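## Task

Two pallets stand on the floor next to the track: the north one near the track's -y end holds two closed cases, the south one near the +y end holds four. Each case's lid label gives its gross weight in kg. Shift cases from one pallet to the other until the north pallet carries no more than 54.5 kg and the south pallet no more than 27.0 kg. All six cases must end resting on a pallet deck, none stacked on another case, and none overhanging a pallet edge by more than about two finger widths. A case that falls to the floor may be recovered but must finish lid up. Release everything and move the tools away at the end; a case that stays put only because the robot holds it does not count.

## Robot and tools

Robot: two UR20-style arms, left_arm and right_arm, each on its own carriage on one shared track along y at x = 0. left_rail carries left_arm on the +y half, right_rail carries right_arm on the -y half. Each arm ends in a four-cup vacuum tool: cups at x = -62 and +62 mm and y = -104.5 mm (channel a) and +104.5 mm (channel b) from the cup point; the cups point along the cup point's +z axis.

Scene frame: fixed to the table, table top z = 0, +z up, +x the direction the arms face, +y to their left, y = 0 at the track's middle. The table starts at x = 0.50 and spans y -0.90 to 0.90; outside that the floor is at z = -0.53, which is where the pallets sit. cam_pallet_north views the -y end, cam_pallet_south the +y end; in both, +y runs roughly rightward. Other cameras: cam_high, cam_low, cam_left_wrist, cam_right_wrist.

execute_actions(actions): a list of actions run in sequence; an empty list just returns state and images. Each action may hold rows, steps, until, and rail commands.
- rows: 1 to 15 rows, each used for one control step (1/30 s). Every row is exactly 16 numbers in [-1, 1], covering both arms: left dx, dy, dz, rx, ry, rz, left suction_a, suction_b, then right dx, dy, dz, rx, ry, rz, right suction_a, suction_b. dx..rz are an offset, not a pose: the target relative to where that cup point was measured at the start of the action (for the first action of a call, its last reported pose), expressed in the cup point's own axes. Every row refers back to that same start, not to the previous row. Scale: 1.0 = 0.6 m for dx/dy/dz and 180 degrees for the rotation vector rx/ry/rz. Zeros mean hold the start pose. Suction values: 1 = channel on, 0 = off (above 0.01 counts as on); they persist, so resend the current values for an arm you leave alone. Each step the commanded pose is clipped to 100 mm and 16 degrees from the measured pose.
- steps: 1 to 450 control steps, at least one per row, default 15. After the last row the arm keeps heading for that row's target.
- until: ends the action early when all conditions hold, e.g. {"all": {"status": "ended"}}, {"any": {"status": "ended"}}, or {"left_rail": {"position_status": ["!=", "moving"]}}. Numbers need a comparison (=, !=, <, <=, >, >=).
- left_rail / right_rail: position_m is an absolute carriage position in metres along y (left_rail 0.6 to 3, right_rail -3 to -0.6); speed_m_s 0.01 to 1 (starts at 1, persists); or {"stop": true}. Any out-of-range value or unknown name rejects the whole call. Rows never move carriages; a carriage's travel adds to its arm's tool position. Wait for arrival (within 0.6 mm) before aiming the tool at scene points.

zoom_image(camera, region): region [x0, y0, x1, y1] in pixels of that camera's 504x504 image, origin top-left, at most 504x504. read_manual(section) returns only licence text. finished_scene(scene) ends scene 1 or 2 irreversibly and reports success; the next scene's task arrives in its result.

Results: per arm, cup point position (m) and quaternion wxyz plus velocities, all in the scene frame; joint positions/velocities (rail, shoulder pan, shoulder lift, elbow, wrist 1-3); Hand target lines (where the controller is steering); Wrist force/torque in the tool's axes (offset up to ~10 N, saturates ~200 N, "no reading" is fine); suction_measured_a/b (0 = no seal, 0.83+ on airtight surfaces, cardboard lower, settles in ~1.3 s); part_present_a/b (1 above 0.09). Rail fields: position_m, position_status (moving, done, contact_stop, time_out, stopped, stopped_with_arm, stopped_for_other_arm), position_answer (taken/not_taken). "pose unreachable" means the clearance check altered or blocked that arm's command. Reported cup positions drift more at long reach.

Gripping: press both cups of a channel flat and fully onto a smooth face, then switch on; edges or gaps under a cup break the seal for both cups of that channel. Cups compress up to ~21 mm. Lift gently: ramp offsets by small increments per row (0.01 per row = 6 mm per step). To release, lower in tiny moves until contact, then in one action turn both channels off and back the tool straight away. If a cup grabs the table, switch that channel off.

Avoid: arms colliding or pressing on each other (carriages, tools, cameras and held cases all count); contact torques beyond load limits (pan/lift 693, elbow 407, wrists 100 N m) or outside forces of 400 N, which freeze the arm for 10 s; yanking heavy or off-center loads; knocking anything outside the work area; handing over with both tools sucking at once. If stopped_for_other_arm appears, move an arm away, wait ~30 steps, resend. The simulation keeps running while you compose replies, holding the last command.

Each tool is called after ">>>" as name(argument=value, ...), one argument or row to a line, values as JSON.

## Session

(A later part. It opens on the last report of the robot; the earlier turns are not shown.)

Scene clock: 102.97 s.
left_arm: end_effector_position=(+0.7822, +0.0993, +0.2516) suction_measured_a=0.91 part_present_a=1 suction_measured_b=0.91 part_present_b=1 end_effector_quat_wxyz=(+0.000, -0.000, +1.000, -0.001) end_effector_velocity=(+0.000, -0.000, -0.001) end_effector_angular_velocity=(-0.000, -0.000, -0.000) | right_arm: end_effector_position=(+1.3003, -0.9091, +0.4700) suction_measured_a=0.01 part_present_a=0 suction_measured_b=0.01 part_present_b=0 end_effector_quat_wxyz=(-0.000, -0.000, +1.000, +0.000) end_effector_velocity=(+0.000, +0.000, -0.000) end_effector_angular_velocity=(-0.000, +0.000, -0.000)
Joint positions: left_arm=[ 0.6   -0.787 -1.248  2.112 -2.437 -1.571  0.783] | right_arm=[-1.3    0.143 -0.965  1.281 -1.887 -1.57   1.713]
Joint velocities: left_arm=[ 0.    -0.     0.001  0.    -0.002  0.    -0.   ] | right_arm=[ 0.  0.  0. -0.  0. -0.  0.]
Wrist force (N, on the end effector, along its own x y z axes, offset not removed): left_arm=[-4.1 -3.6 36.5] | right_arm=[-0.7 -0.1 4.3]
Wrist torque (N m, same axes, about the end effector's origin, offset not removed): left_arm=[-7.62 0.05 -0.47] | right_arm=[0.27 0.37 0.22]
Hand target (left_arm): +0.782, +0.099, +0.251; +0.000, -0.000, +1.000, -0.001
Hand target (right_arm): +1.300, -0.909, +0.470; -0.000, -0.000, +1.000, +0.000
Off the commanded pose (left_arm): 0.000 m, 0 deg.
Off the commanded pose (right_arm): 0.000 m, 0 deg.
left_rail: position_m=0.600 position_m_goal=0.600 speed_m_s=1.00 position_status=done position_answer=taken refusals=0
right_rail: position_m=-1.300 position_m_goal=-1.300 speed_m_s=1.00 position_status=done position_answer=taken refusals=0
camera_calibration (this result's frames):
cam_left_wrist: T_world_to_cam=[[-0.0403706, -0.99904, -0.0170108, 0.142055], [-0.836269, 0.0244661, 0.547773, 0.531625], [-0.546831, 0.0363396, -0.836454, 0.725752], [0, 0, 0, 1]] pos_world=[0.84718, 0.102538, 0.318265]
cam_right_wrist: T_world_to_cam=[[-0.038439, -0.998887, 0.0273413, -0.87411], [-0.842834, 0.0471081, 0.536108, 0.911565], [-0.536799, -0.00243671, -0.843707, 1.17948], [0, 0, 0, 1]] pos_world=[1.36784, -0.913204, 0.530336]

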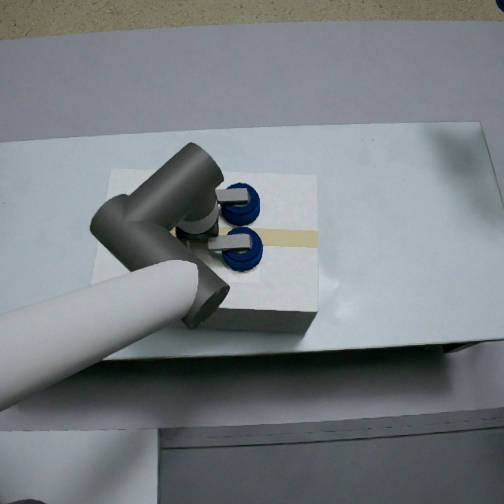

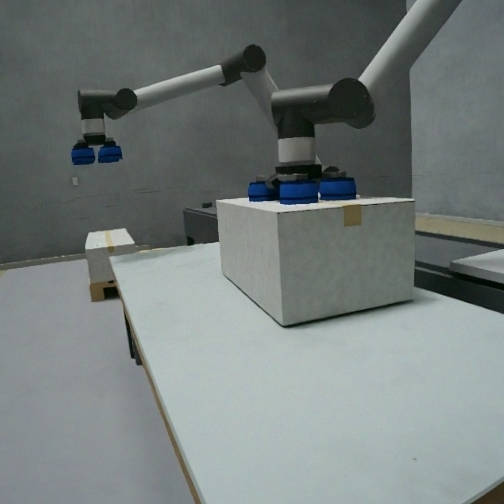

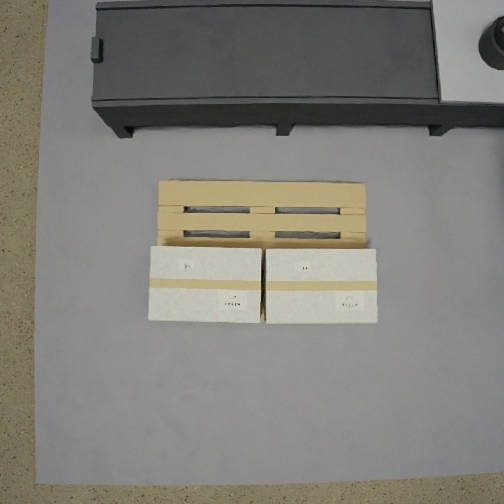

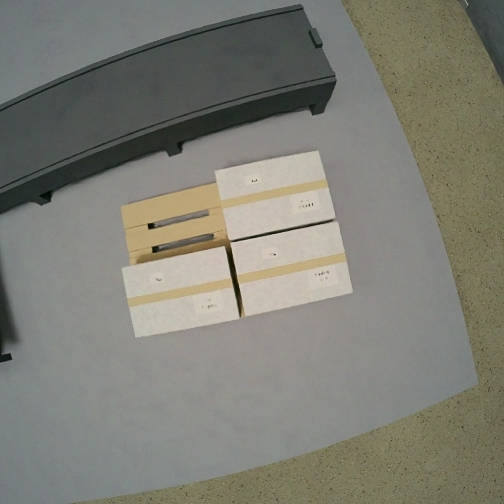

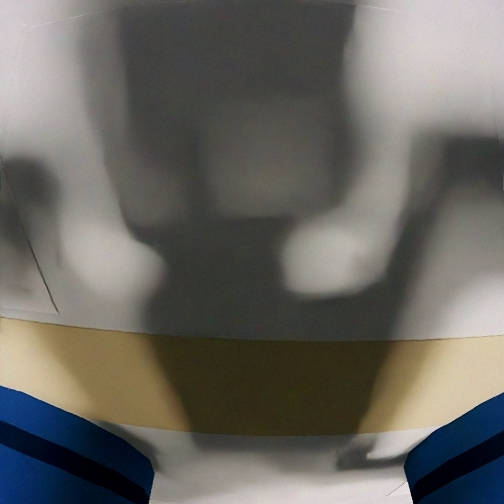

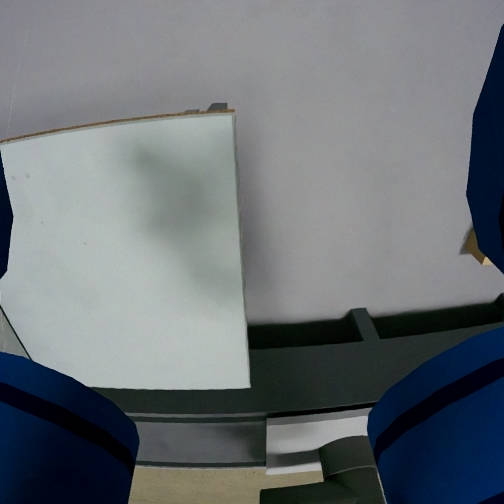

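>>> execute_actions(
  actions=[
    {"rows": [[0,0,0.01,0,0,0,1,1,0,0,0,0,0,0,0,0],[0,0,0.02,0,0,0,1,1,0,0,0,0,0,0,0,0]], "steps": 20},
  ],
)

Scene clock: 115.80 s.
left_arm: end_effector_position=(+0.7833, +0.0984, +0.2439) suction_measured_a=0.91 part_present_a=1 suction_measured_b=0.91 part_present_b=1 end_effector_quat_wxyz=(+0.002, -0.000, +1.000, -0.002) end_effector_velocity=(-0.000, +0.000, -0.000) end_effector_angular_velocity=(+0.000, +0.000, +0.000) | right_arm: end_effector_position=(+1.3003, -0.9091, +0.4700) suction_measured_a=0.01 part_present_a=0 suction_measured_b=0.01 part_present_b=0 end_effector_quat_wxyz=(-0.000, -0.000, +1.000, +0.000) end_effector_velocity=(-0.000, -0.000, +0.000) end_effector_angular_velocity=(+0.000, -0.000, +0.000)
Joint positions: left_arm=[ 0.6   -0.787 -1.239  2.115 -2.453 -1.572  0.783] | right_arm=[-1.3    0.143 -0.965  1.281 -1.887 -1.57   1.713]
Joint velocities: left_arm=[ 0. -0.  0.  0.  0. -0. -0.] | right_arm=[ 0. -0. -0.  0. -0.  0. -0.]
Wrist force (N, on the end effector, along its own x y z axes, offset not removed): left_arm=[-7.5 6.5 -63.2] | right_arm=[2.4 1.6 -1.8]
Wrist torque (N m, same axes, about the end effector's origin, offset not removed): left_arm=[-13.43 10.36 1.60] | right_arm=[0.70 -0.09 0.31]
Hand target (left_arm): +0.783, +0.098, +0.244; +0.002, -0.000, +1.000, -0.002
Hand target (right_arm): +1.300, -0.909, +0.470; -0.000, -0.000, +1.000, +0.000
Off the commanded pose (left_arm): 0.005 m, 0 deg.
Off the commanded pose (right_arm): 0.000 m, 0 deg.
FORCE FAULT: contact force on the left arm reached its limit, and that arm stopped for 10 seconds. The contact can be on any part of that arm, not only on its tool. That arm's remaining commands of this call were not run. That arm holds still and accepts commands again. Move the arm away from the contact; if what it grips holds it there, let go first. Pushing or pulling that hard again can fault the arm again.
left_rail: position_m=0.600 position_m_goal=0.600 speed_m_s=1.00 position_status=done position_answer=taken refusals=0
right_rail: position_m=-1.300 position_m_goal=-1.300 speed_m_s=1.00 position_status=done position_answer=taken refusals=0
camera_calibration (this result's frames):
cam_left_wrist: T_world_to_cam=[[-0.0403228, -0.999084, -0.0143414, 0.140315], [-0.837594, 0.0259722, 0.545676, 0.538074], [-0.544804, 0.0340155, -0.837873, 0.718936], [0, 0, 0, 1]] pos_world=[0.848024, 0.101757, 0.310775]
cam_right_wrist: T_world_to_cam=[[-0.038439, -0.998887, 0.027341, -0.874109], [-0.842834, 0.0471079, 0.536108, 0.911565], [-0.536799, -0.00243652, -0.843707, 1.17948], [0, 0, 0, 1]] pos_world=[1.36784, -0.913204, 0.530336]

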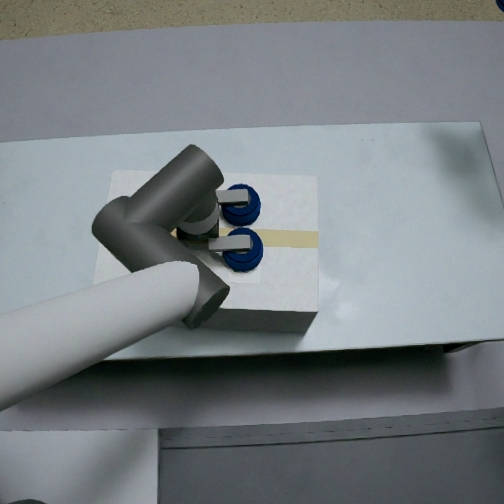

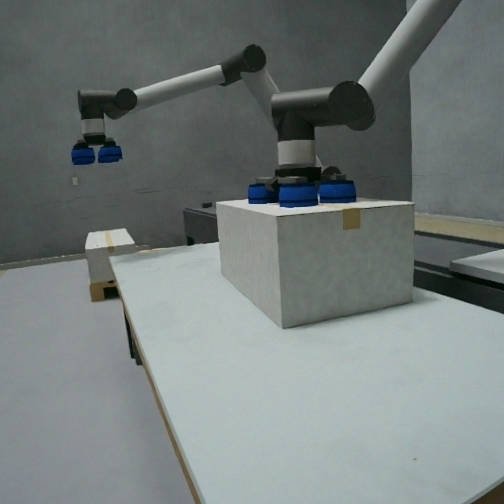

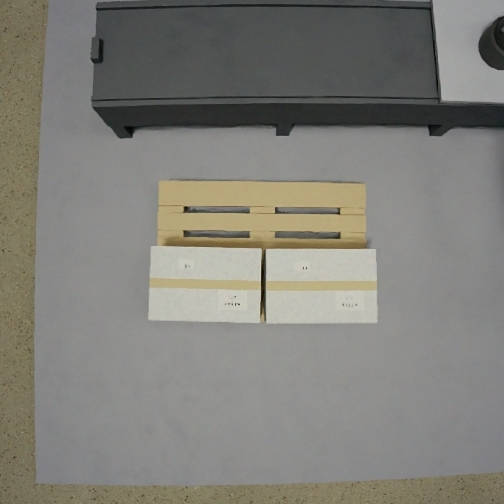

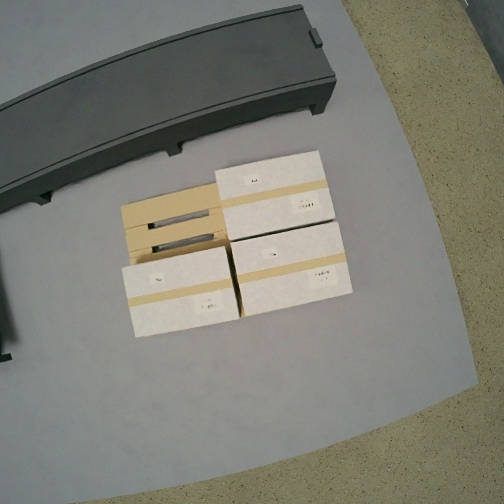

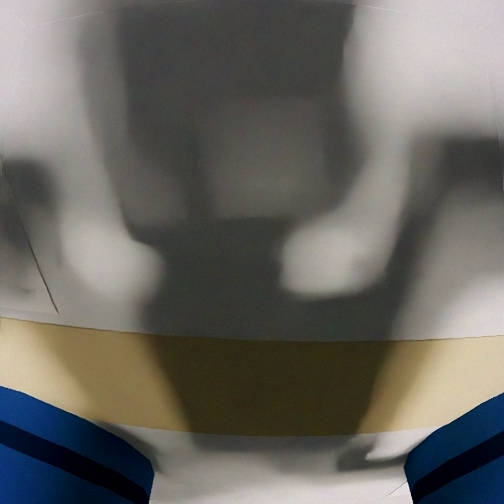

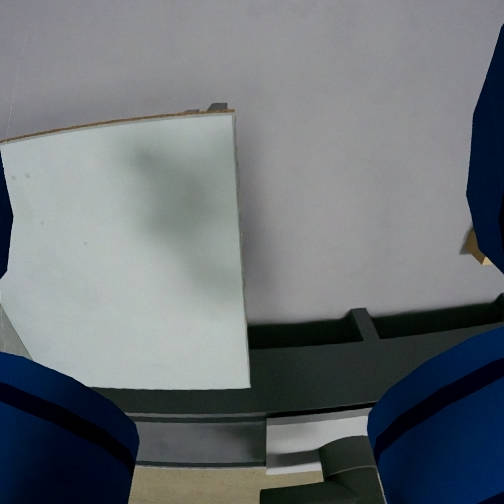

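>>> execute_actions(
  actions=[
    {"rows": [[0,0,-0.4,0,0,0,0,0,0,0,0,0,0,0,0,0]], "steps": 40},
    {"rows": [[0,1,0,0,0,0,0,0,0,0,0,0,0,0,0,0]], "left_rail": {"position_m": 1.893}, "steps": 150, "until": {"all": {"status": "ended"}}},
  ],
)

Scene clock: 122.83 s.
left_arm: end_effector_position=(+0.7821, +1.9912, +0.4822) suction_measured_a=0.00 part_present_a=0 suction_measured_b=0.00 part_present_b=0 end_effector_quat_wxyz=(+0.002, -0.000, +1.000, -0.002) end_effector_velocity=(+0.001, +0.004, -0.000) end_effector_angular_velocity=(-0.001, +0.001, -0.002) | right_arm: end_effector_position=(+1.3003, -0.9091, +0.4700) suction_measured_a=0.01 part_present_a=0 suction_measured_b=0.01 part_present_b=0 end_effector_quat_wxyz=(-0.000, -0.000, +1.000, +0.000) end_effector_velocity=(+0.000, -0.000, -0.000) end_effector_angular_velocity=(-0.000, +0.000, +0.000)
Joint positions: left_arm=[ 1.893 -0.132 -1.602  2.132 -2.105 -1.574  1.438] | right_arm=[-1.3    0.143 -0.965  1.281 -1.887 -1.57   1.713]
Joint velocities: left_arm=[ 0.     0.006  0.003 -0.002  0.    -0.002  0.007] | right_arm=[ 0. -0.  0. -0.  0.  0. -0.]
Wrist force (N, on the end effector, along its own x y z axes, offset not removed): left_arm=[-5.3 -5.9 -5.3] | right_arm=[-3.6 -2.4 1.6]
Wrist torque (N m, same axes, about the end effector's origin, offset not removed): left_arm=[-0.38 1.02 -0.50] | right_arm=[0.06 0.72 0.29]
Hand target (left_arm): +0.782, +1.992, +0.482; +0.002, -0.000, +1.000, -0.002
Hand target (right_arm): +1.300, -0.909, +0.470; -0.000, -0.000, +1.000, +0.000
Off the commanded pose (left_arm): 0.001 m, 0 deg.
Off the commanded pose (right_arm): 0.000 m, 0 deg.
left_rail: position_m=1.893 position_m_goal=1.893 speed_m_s=1.00 position_status=done position_answer=taken refusals=0
right_rail: position_m=-1.300 position_m_goal=-1.300 speed_m_s=1.00 position_status=done position_answer=taken refusals=0
camera_calibration (this result's frames):
cam_left_wrist: T_world_to_cam=[[-0.0402089, -0.999074, -0.0153164, 2.03511], [-0.838228, 0.0253844, 0.544729, 0.360035], [-0.543835, 0.0347416, -0.838472, 0.851651], [0, 0, 0, 1]] pos_world=[0.846779, 1.9945, 0.549135]
cam_right_wrist: T_world_to_cam=[[-0.038439, -0.998887, 0.0273412, -0.87411], [-0.842834, 0.0471079, 0.536108, 0.911565], [-0.536799, -0.00243665, -0.843707, 1.17948], [0, 0, 0, 1]] pos_world=[1.36784, -0.913204, 0.530336]

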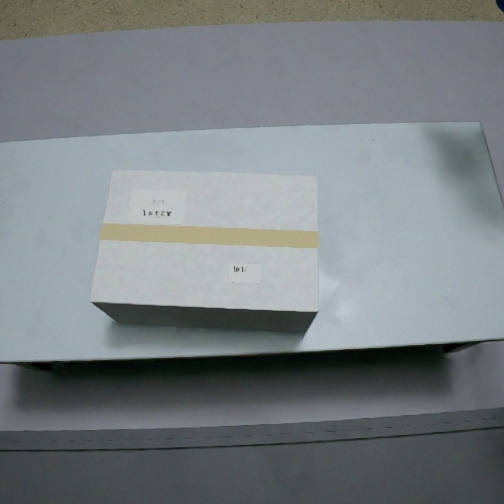

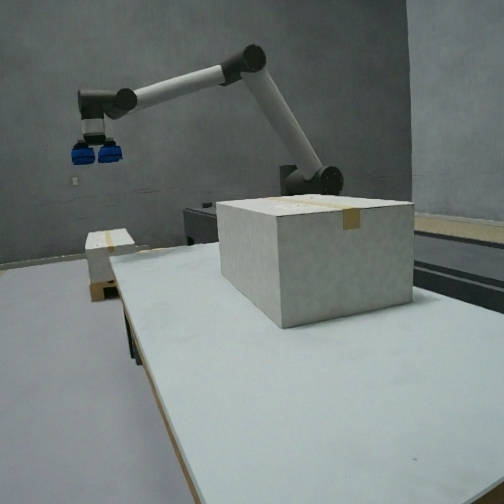

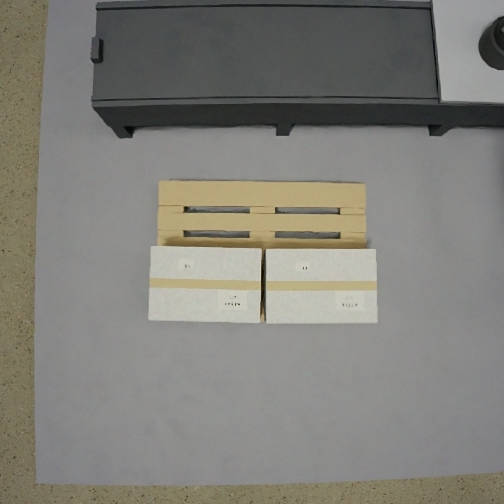

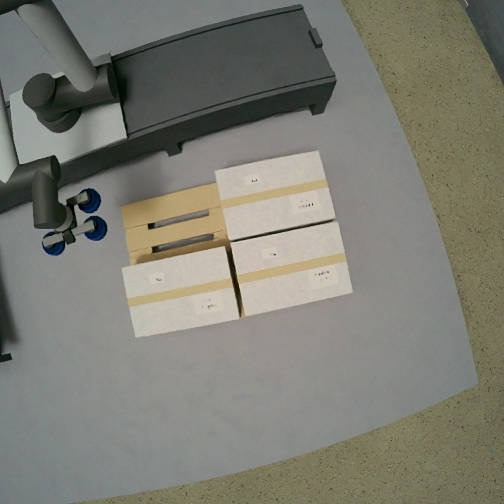

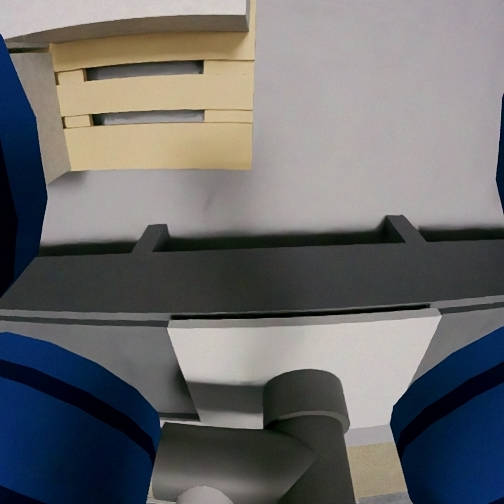

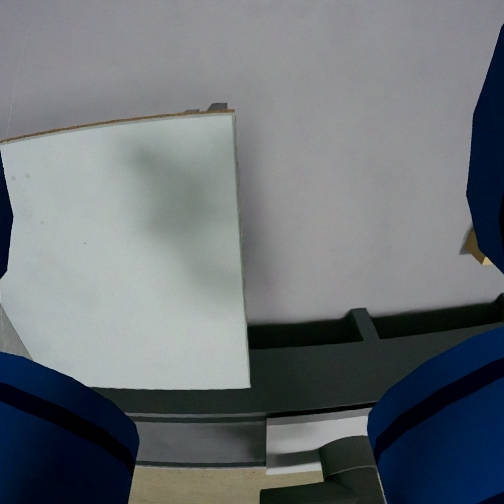

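>>> execute_actions(
  actions=[
    {"rows": [[-0.613,0.53,0,0,0,0,0,0,0.862,0.512,0,0,0,0,0,0]], "right_rail": {"position_m": -0.6}, "steps": 60},
    {"rows": [[0,0,0.937,0,0,0,1,1,0,0,0.3,0,0,0,1,1]], "steps": 50},
  ],
)

Scene clock: 135.13 s.
left_arm: end_effector_position=(+1.1512, +2.3080, -0.0782) suction_measured_a=0.00 part_present_a=0 suction_measured_b=0.00 part_present_b=0 end_effector_quat_wxyz=(+0.002, -0.000, +1.000, -0.001) end_effector_velocity=(+0.003, +0.001, -0.008) end_effector_angular_velocity=(+0.000, -0.001, +0.000) | right_arm: end_effector_position=(+0.7831, +0.0981, +0.2900) suction_measured_a=0.01 part_present_a=0 suction_measured_b=0.01 part_present_b=0 end_effector_quat_wxyz=(-0.000, -0.000, +1.000, +0.000) end_effector_velocity=(+0.000, +0.000, -0.000) end_effector_angular_velocity=(-0.000, +0.000, +0.000)
Joint positions: left_arm=[ 1.893  0.182 -0.695  1.71  -2.59  -1.575  1.752] | right_arm=[-0.6    0.535 -1.174  1.916 -2.313 -1.57   2.105]
Joint velocities: left_arm=[ 0.     0.001  0.01  -0.005 -0.005  0.     0.   ] | right_arm=[ 0.  0.  0.  0. -0.  0.  0.]
Wrist force (N, on the end effector, along its own x y z axes, offset not removed): left_arm=[-1.1 -1.4 -4.4] | right_arm=[-1.5 5.0 2.3]
Wrist torque (N m, same axes, about the end effector's origin, offset not removed): left_arm=[0.39 0.54 -0.49] | right_arm=[0.89 0.51 0.33]
Hand target (left_arm): +1.151, +2.308, -0.079; +0.002, -0.000, +1.000, -0.001
Hand target (right_arm): +0.783, +0.098, +0.290; -0.000, -0.000, +1.000, +0.000
Off the commanded pose (left_arm): 0.002 m, 0 deg.
Off the commanded pose (right_arm): 0.000 m, 0 deg.
left_rail: position_m=1.893 position_m_goal=1.893 speed_m_s=1.00 position_status=done position_answer=taken refusals=0
right_rail: position_m=-0.600 position_m_goal=-0.600 speed_m_s=1.00 position_status=done position_answer=taken refusals=0
camera_calibration (this result's frames):
cam_left_wrist: T_world_to_cam=[[-0.0402569, -0.999062, -0.0159385, 2.35791], [-0.838396, 0.0250965, 0.544483, 0.96746], [-0.543573, 0.035282, -0.83862, 0.569956], [0, 0, 0, 1]] pos_world=[1.21585, 2.31131, -0.0112078]
cam_right_wrist: T_world_to_cam=[[-0.0384466, -0.998882, 0.0275206, 0.116937], [-0.842667, 0.0472115, 0.536361, 0.524558], [-0.53706, -0.00256948, -0.84354, 0.752648], [0, 0, 0, 1]] pos_world=[0.850741, 0.0939746, 0.350318]

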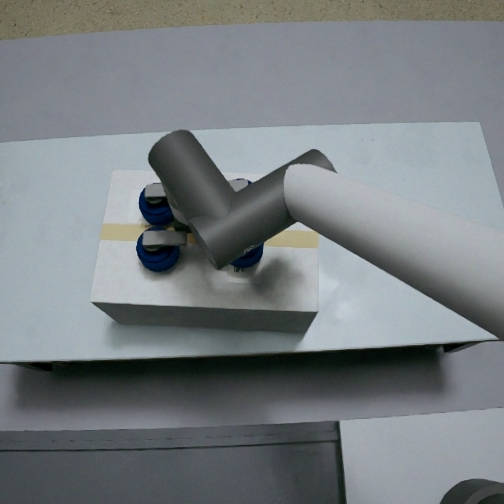

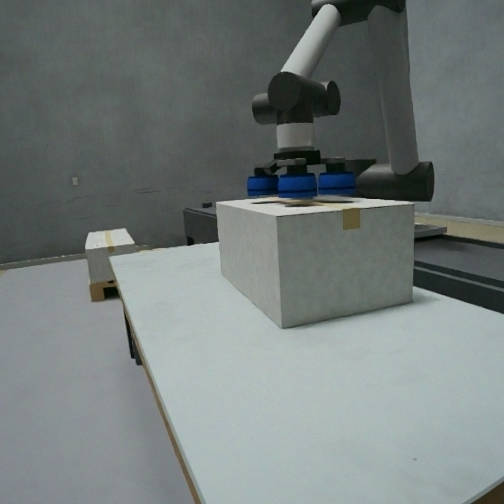

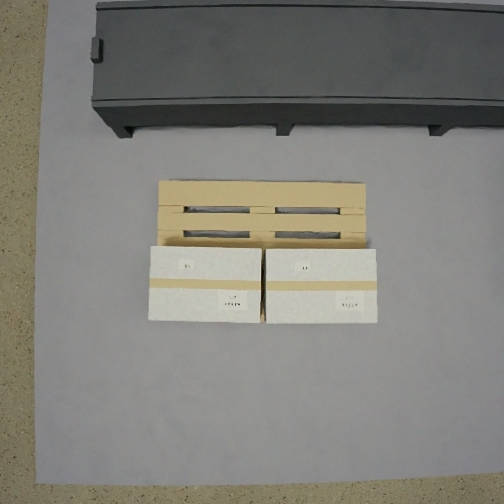

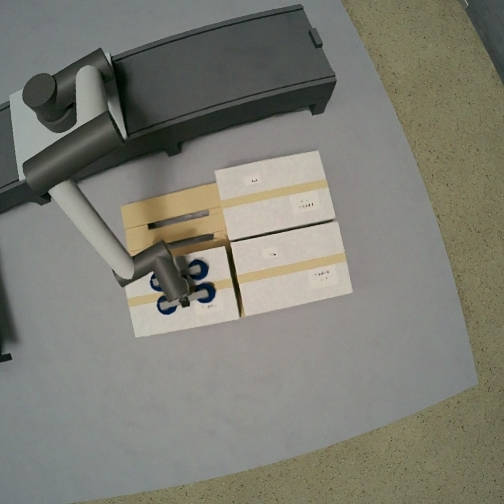

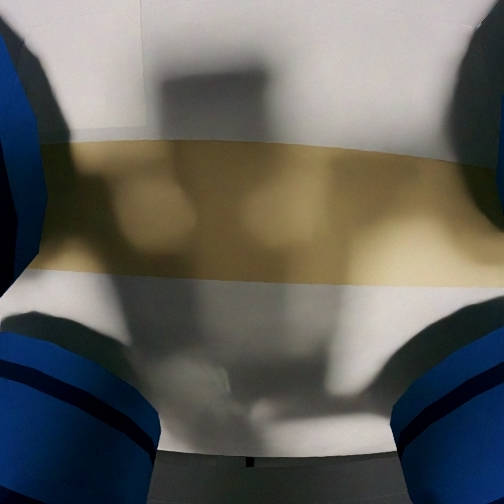

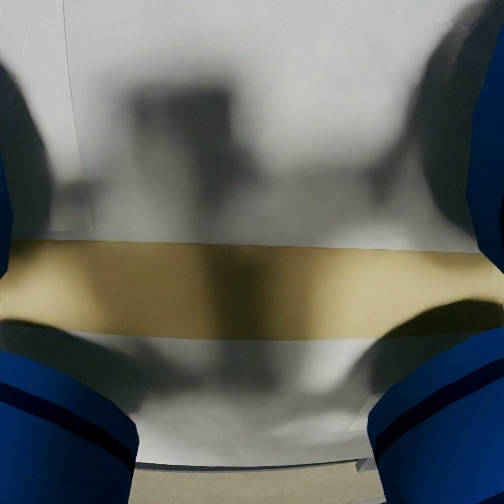

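>>> execute_actions(
  actions=[
    {"rows": [[-0.04,0,0,0,0,0,1,1,0,0,0.02,0,0,0,1,1]], "steps": 12},
    {"rows": [[0,0,0.03,0,0,0,1,1,0,0,0.02,0,0,0,1,1],[0,0,0.05,0,0,0,1,1,0,0,0.035,0,0,0,1,1],[0,0,0.067,0,0,0,1,1,0,0,0.043,0,0,0,1,1]], "steps": 45},
  ],
)

Scene clock: 140.77 s.
left_arm: end_effector_position=(+1.1735, +2.3080, -0.1181) suction_measured_a=0.91 part_present_a=1 suction_measured_b=0.91 part_present_b=1 end_effector_quat_wxyz=(+0.003, -0.000, +1.000, -0.001) end_effector_velocity=(-0.000, -0.000, -0.000) end_effector_angular_velocity=(-0.000, +0.000, -0.000) | right_arm: end_effector_position=(+0.7831, +0.0979, +0.2530) suction_measured_a=0.98 part_present_a=1 suction_measured_b=0.98 part_present_b=1 end_effector_quat_wxyz=(-0.000, -0.000, +1.000, +0.000) end_effector_velocity=(+0.000, -0.000, -0.000) end_effector_angular_velocity=(-0.000, -0.000, +0.000)
Joint positions: left_arm=[ 1.893  0.179 -0.642  1.668 -2.601 -1.574  1.749] | right_arm=[-0.6    0.535 -1.142  1.934 -2.363 -1.57   2.105]
Joint velocities: left_arm=[ 0. -0.  0. -0. -0. -0.  0.] | right_arm=[ 0. -0.  0.  0. -0. -0. -0.]
Wrist force (N, on the end effector, along its own x y z axes, offset not removed): left_arm=[16.8 -36.9 -99.3] | right_arm=[2.9 4.6 37.2]
Wrist torque (N m, same axes, about the end effector's origin, offset not removed): left_arm=[-9.32 10.07 -4.53] | right_arm=[-6.29 -1.23 0.23]
Hand target (left_arm): +1.173, +2.308, -0.118; +0.002, -0.000, +1.000, -0.001
Hand target (right_arm): +0.783, +0.098, +0.253; -0.000, -0.000, +1.000, +0.000
Off the commanded pose (left_arm): 0.000 m, 0 deg.
Off the commanded pose (right_arm): 0.000 m, 0 deg.
left_rail: position_m=1.893 position_m_goal=1.893 speed_m_s=1.00 position_status=done position_answer=taken refusals=0
right_rail: position_m=-0.600 position_m_goal=-0.600 speed_m_s=1.00 position_status=done position_answer=taken refusals=0
camera_calibration (this result's frames):
cam_left_wrist: T_world_to_cam=[[-0.0401844, -0.999063, -0.016059, 2.35806], [-0.838562, 0.0249806, 0.544233, 1.0084], [-0.543322, 0.0353362, -0.83878, 0.548173], [0, 0, 0, 1]] pos_world=[1.23819, 2.31129, -0.0511374]
cam_right_wrist: T_world_to_cam=[[-0.038423, -0.998882, 0.0275569, 0.117778], [-0.842632, 0.0472112, 0.536416, 0.544334], [-0.537117, -0.00260962, -0.843504, 0.72147], [0, 0, 0, 1]] pos_world=[0.850713, 0.0938306, 0.313327]

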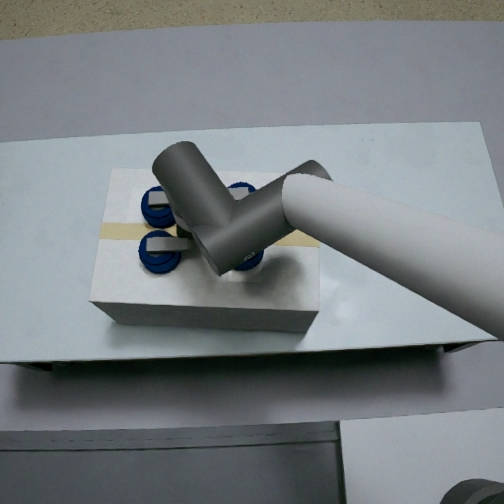

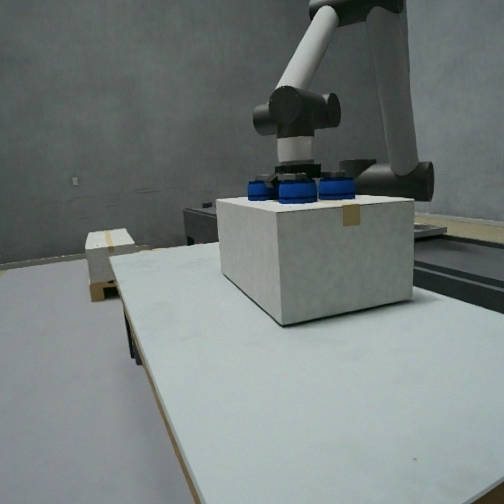

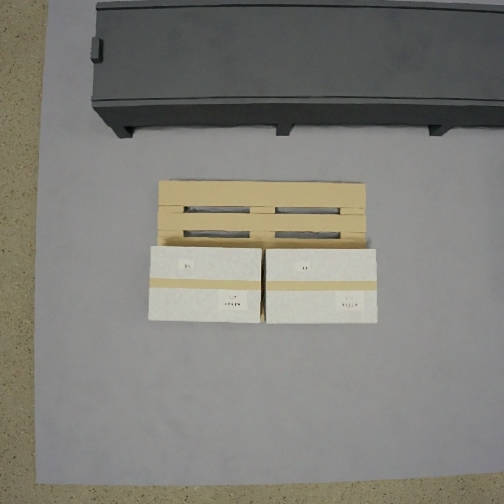

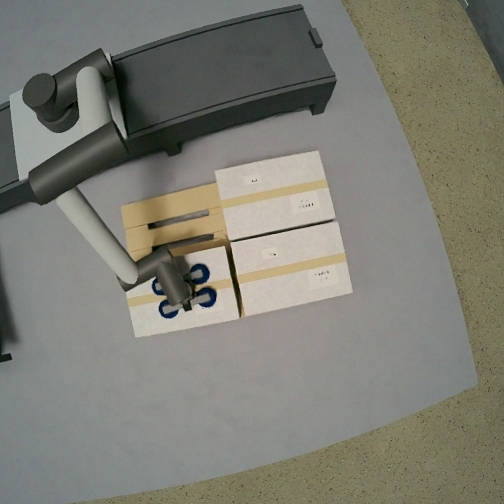

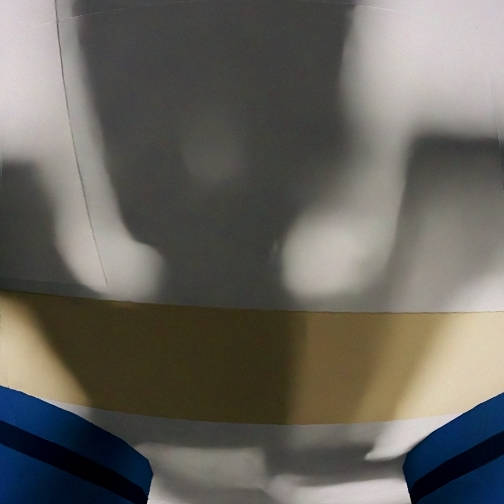

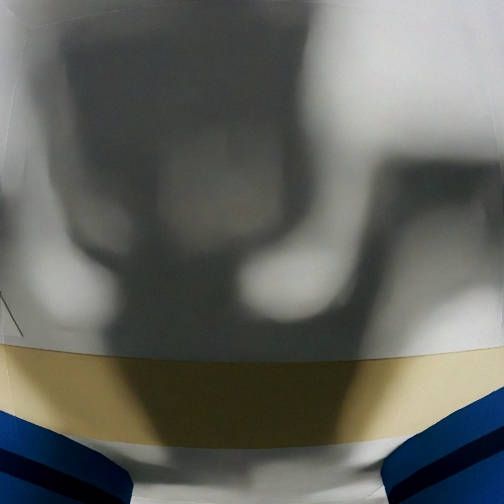

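>>> execute_actions(
  actions=[
    {"rows": [[0,0,-0.02,0,0,0,1,1,0,0,-0.02,0,0,0,1,1],[0,0,-0.06,0,0,0,1,1,0,0,-0.06,0,0,0,1,1],[0,0,-0.12,0,0,0,1,1,0,0,-0.12,0,0,0,1,1],[0,0,-1,0,0,0,1,1,0,0,-0.33,0,0,0,1,1]], "steps": 40},
    {"rows": [[0.652,0,0,0,0,0,1,1,0,0,0,0,0,0,1,1]], "right_rail": {"position_m": -3.0}, "steps": 40},
    {"left_rail": {"position_m": 0.6}, "steps": 150, "until": {"all": {"status": "ended"}}},
  ],
)

Scene clock: 166.03 s.
left_arm: end_effector_position=(+0.7809, +1.0168, +0.4420) suction_measured_a=0.91 part_present_a=1 suction_measured_b=0.91 part_present_b=1 end_effector_quat_wxyz=(+0.006, -0.000, +1.000, -0.001) end_effector_velocity=(-0.001, +0.002, -0.000) end_effector_angular_velocity=(+0.007, +0.002, +0.000) | right_arm: end_effector_position=(+0.7830, -2.3020, +0.4512) suction_measured_a=0.98 part_present_a=1 suction_measured_b=0.98 part_present_b=1 end_effector_quat_wxyz=(-0.000, -0.000, +1.000, +0.000) end_effector_velocity=(+0.000, -0.000, -0.000) end_effector_angular_velocity=(-0.001, -0.001, +0.000)
Joint positions: left_arm=[ 0.6    0.263 -1.462  2.051 -2.172 -1.575  1.833] | right_arm=[-3.     0.535 -1.289  1.814 -2.095 -1.57   2.105]
Joint velocities: left_arm=[ 0.     0.    -0.     0.     0.     0.007  0.   ] | right_arm=[ 0.     0.    -0.     0.     0.    -0.002  0.   ]
Wrist force (N, on the end effector, along its own x y z axes, offset not removed): left_arm=[-0.9 -10.4 -17.8] | right_arm=[3.7 3.8 44.7]
Wrist torque (N m, same axes, about the end effector's origin, offset not removed): left_arm=[2.31 1.80 -0.39] | right_arm=[-7.86 -1.45 0.16]
Hand target (left_arm): +0.781, +1.017, +0.442; +0.006, -0.000, +1.000, -0.001
Hand target (right_arm): +0.783, -2.302, +0.451; -0.000, -0.000, +1.000, +0.000
Off the commanded pose (left_arm): 0.001 m, 0 deg.
Off the commanded pose (right_arm): 0.000 m, 0 deg.
left_rail: position_m=0.600 position_m_goal=0.600 speed_m_s=1.00 position_status=done position_answer=taken refusals=0
right_rail: position_m=-3.000 position_m_goal=-3.000 speed_m_s=1.00 position_status=done position_answer=taken refusals=0
camera_calibration (this result's frames):
cam_left_wrist: T_world_to_cam=[[-0.0401882, -0.999028, -0.0181078, 1.06215], [-0.842507, 0.0241376, 0.538145, 0.41323], [-0.537185, 0.036883, -0.842658, 0.845585], [0, 0, 0, 1]] pos_world=[0.845071, 1.01996, 0.509394]
cam_right_wrist: T_world_to_cam=[[-0.0383396, -0.998891, 0.0273257, -2.28487], [-0.842666, 0.0470166, 0.53638, 0.55091], [-0.53707, -0.00246182, -0.843534, 0.882605], [0, 0, 0, 1]] pos_world=[0.850653, -2.30606, 0.511446]

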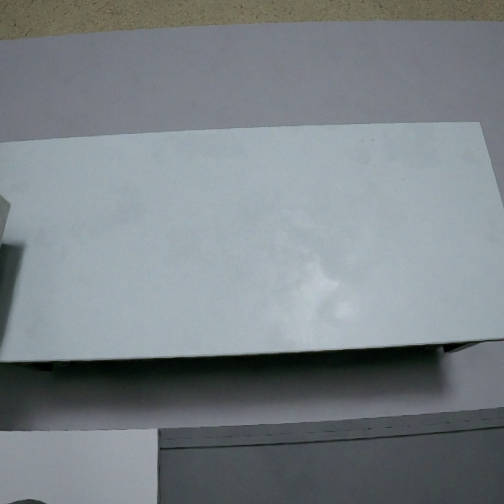

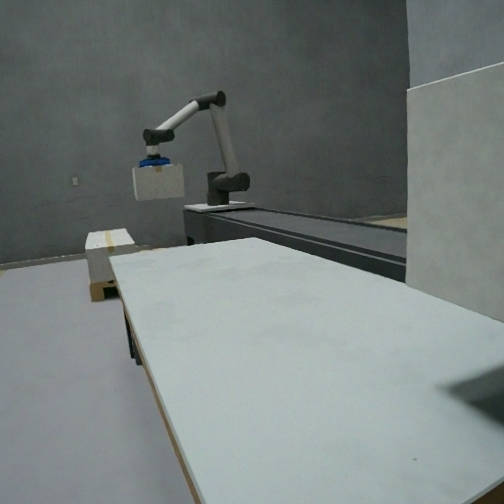

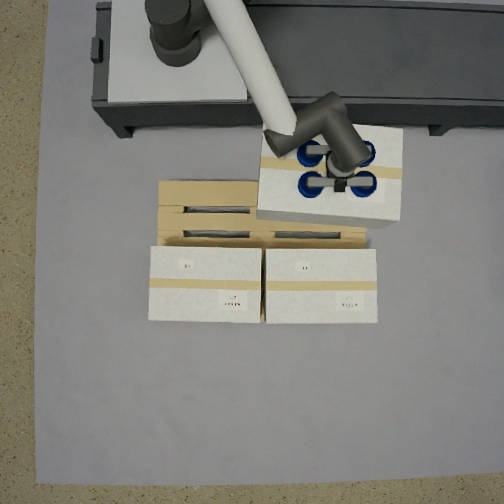

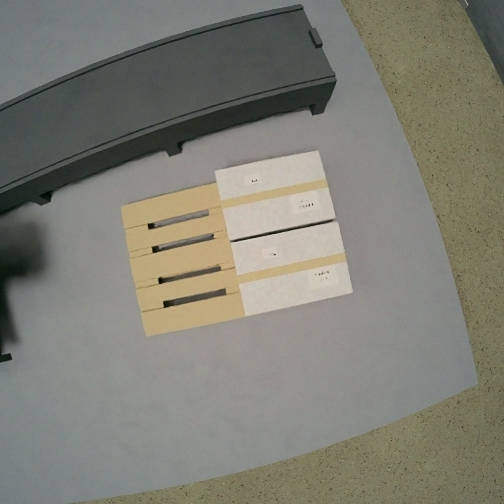

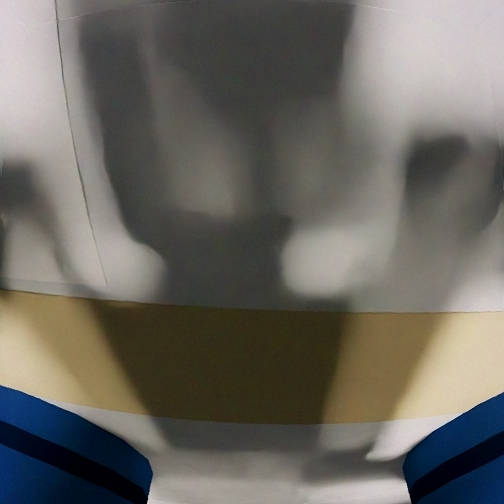

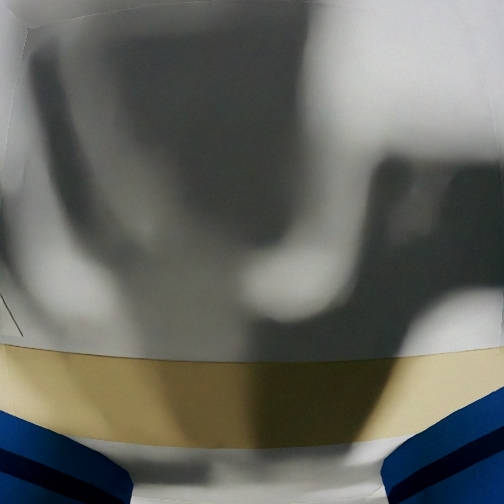

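>>> execute_actions(
  actions=[
    {"rows": [[0,-0.78,0,0,0,0,1,1,-0.012,-0.013,0.5,0,0,0,1,1]], "steps": 45},
    {"rows": [[0,-0.75,0.24,0,0,0,1,1,0,0,0.335,0,0,0,1,1]], "steps": 50},
  ],
)

Scene clock: 173.23 s.
left_arm: end_effector_position=(+0.7826, +0.1006, +0.2990) suction_measured_a=0.91 part_present_a=1 suction_measured_b=0.91 part_present_b=1 end_effector_quat_wxyz=(+0.006, -0.000, +1.000, -0.001) end_effector_velocity=(+0.001, -0.002, -0.001) end_effector_angular_velocity=(+0.000, -0.000, +0.000) | right_arm: end_effector_position=(+0.7903, -2.3097, -0.0501) suction_measured_a=0.98 part_present_a=1 suction_measured_b=0.98 part_present_b=1 end_effector_quat_wxyz=(-0.000, -0.000, +1.000, +0.000) end_effector_velocity=(-0.000, -0.000, -0.000) end_effector_angular_velocity=(-0.000, +0.000, +0.000)
Joint positions: left_arm=[ 0.6   -0.788 -1.296  2.091 -2.376 -1.565  0.782] | right_arm=[-3.     0.525 -0.824  1.993 -2.74  -1.57   2.095]
Joint velocities: left_arm=[ 0.    -0.001  0.002 -0.002 -0.     0.    -0.001] | right_arm=[ 0.  0.  0. -0. -0. -0. -0.]
Wrist force (N, on the end effector, along its own x y z axes, offset not removed): left_arm=[-3.5 -7.4 -22.3] | right_arm=[5.3 4.3 38.5]
Wrist torque (N m, same axes, about the end effector's origin, offset not removed): left_arm=[1.75 2.47 -0.28] | right_arm=[-6.46 -1.58 0.13]
Hand target (left_arm): +0.783, +0.100, +0.299; +0.006, -0.000, +1.000, -0.001
Hand target (right_arm): +0.790, -2.310, -0.050; -0.000, -0.000, +1.000, +0.000
Off the commanded pose (left_arm): 0.001 m, 0 deg.
Off the commanded pose (right_arm): 0.000 m, 0 deg.
left_rail: position_m=0.600 position_m_goal=0.600 speed_m_s=1.00 position_status=done position_answer=taken refusals=0
right_rail: position_m=-3.000 position_m_goal=-3.000 speed_m_s=1.00 position_status=done position_answer=taken refusals=0
camera_calibration (this result's frames):
cam_left_wrist: T_world_to_cam=[[-0.040407, -0.999051, -0.0162407, 0.143918], [-0.841826, 0.0252833, 0.539157, 0.512729], [-0.538235, 0.0354575, -0.842049, 0.760554], [0, 0, 0, 1]] pos_world=[0.8468, 0.103851, 0.366319]
cam_right_wrist: T_world_to_cam=[[-0.0383394, -0.998892, 0.0273037, -2.27859], [-0.842703, 0.0470044, 0.536323, 0.82623], [-0.537012, -0.00244661, -0.843571, 0.463608], [0, 0, 0, 1]] pos_world=[0.85787, -2.31377, 0.0101743]

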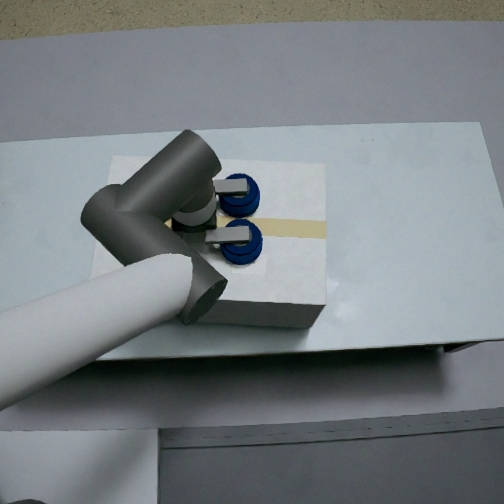

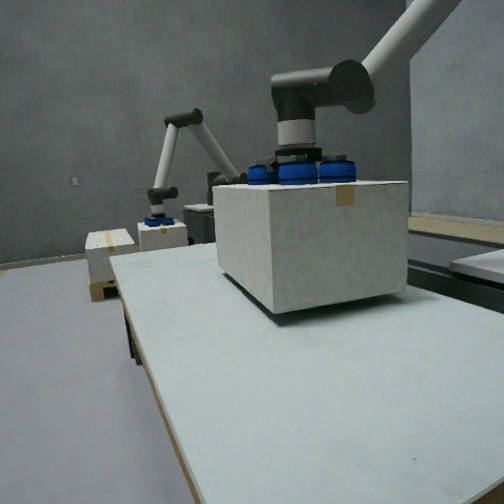

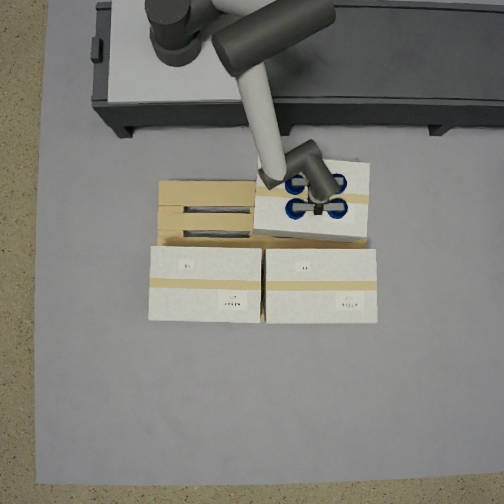

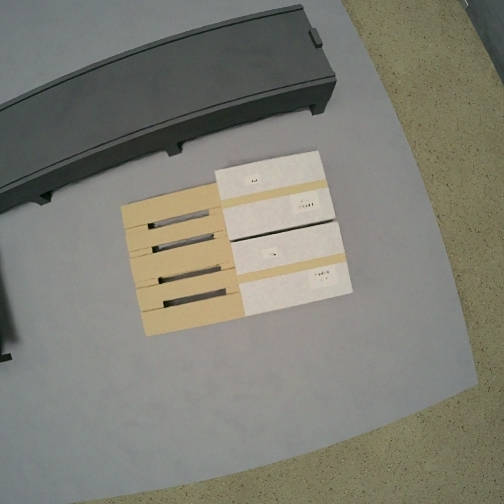

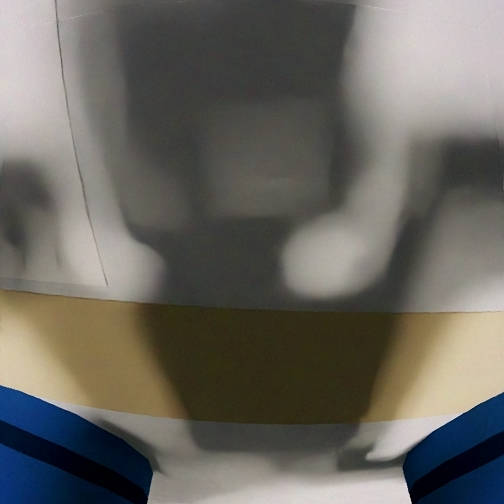

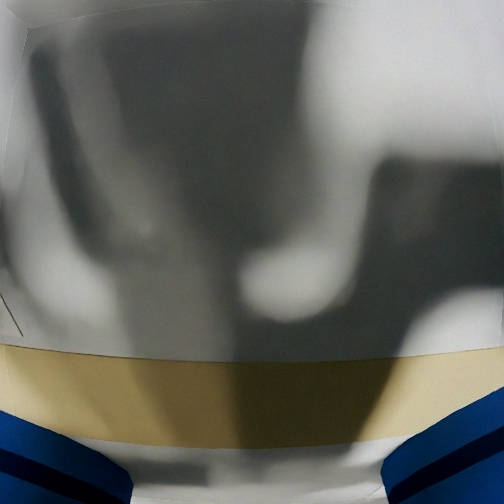

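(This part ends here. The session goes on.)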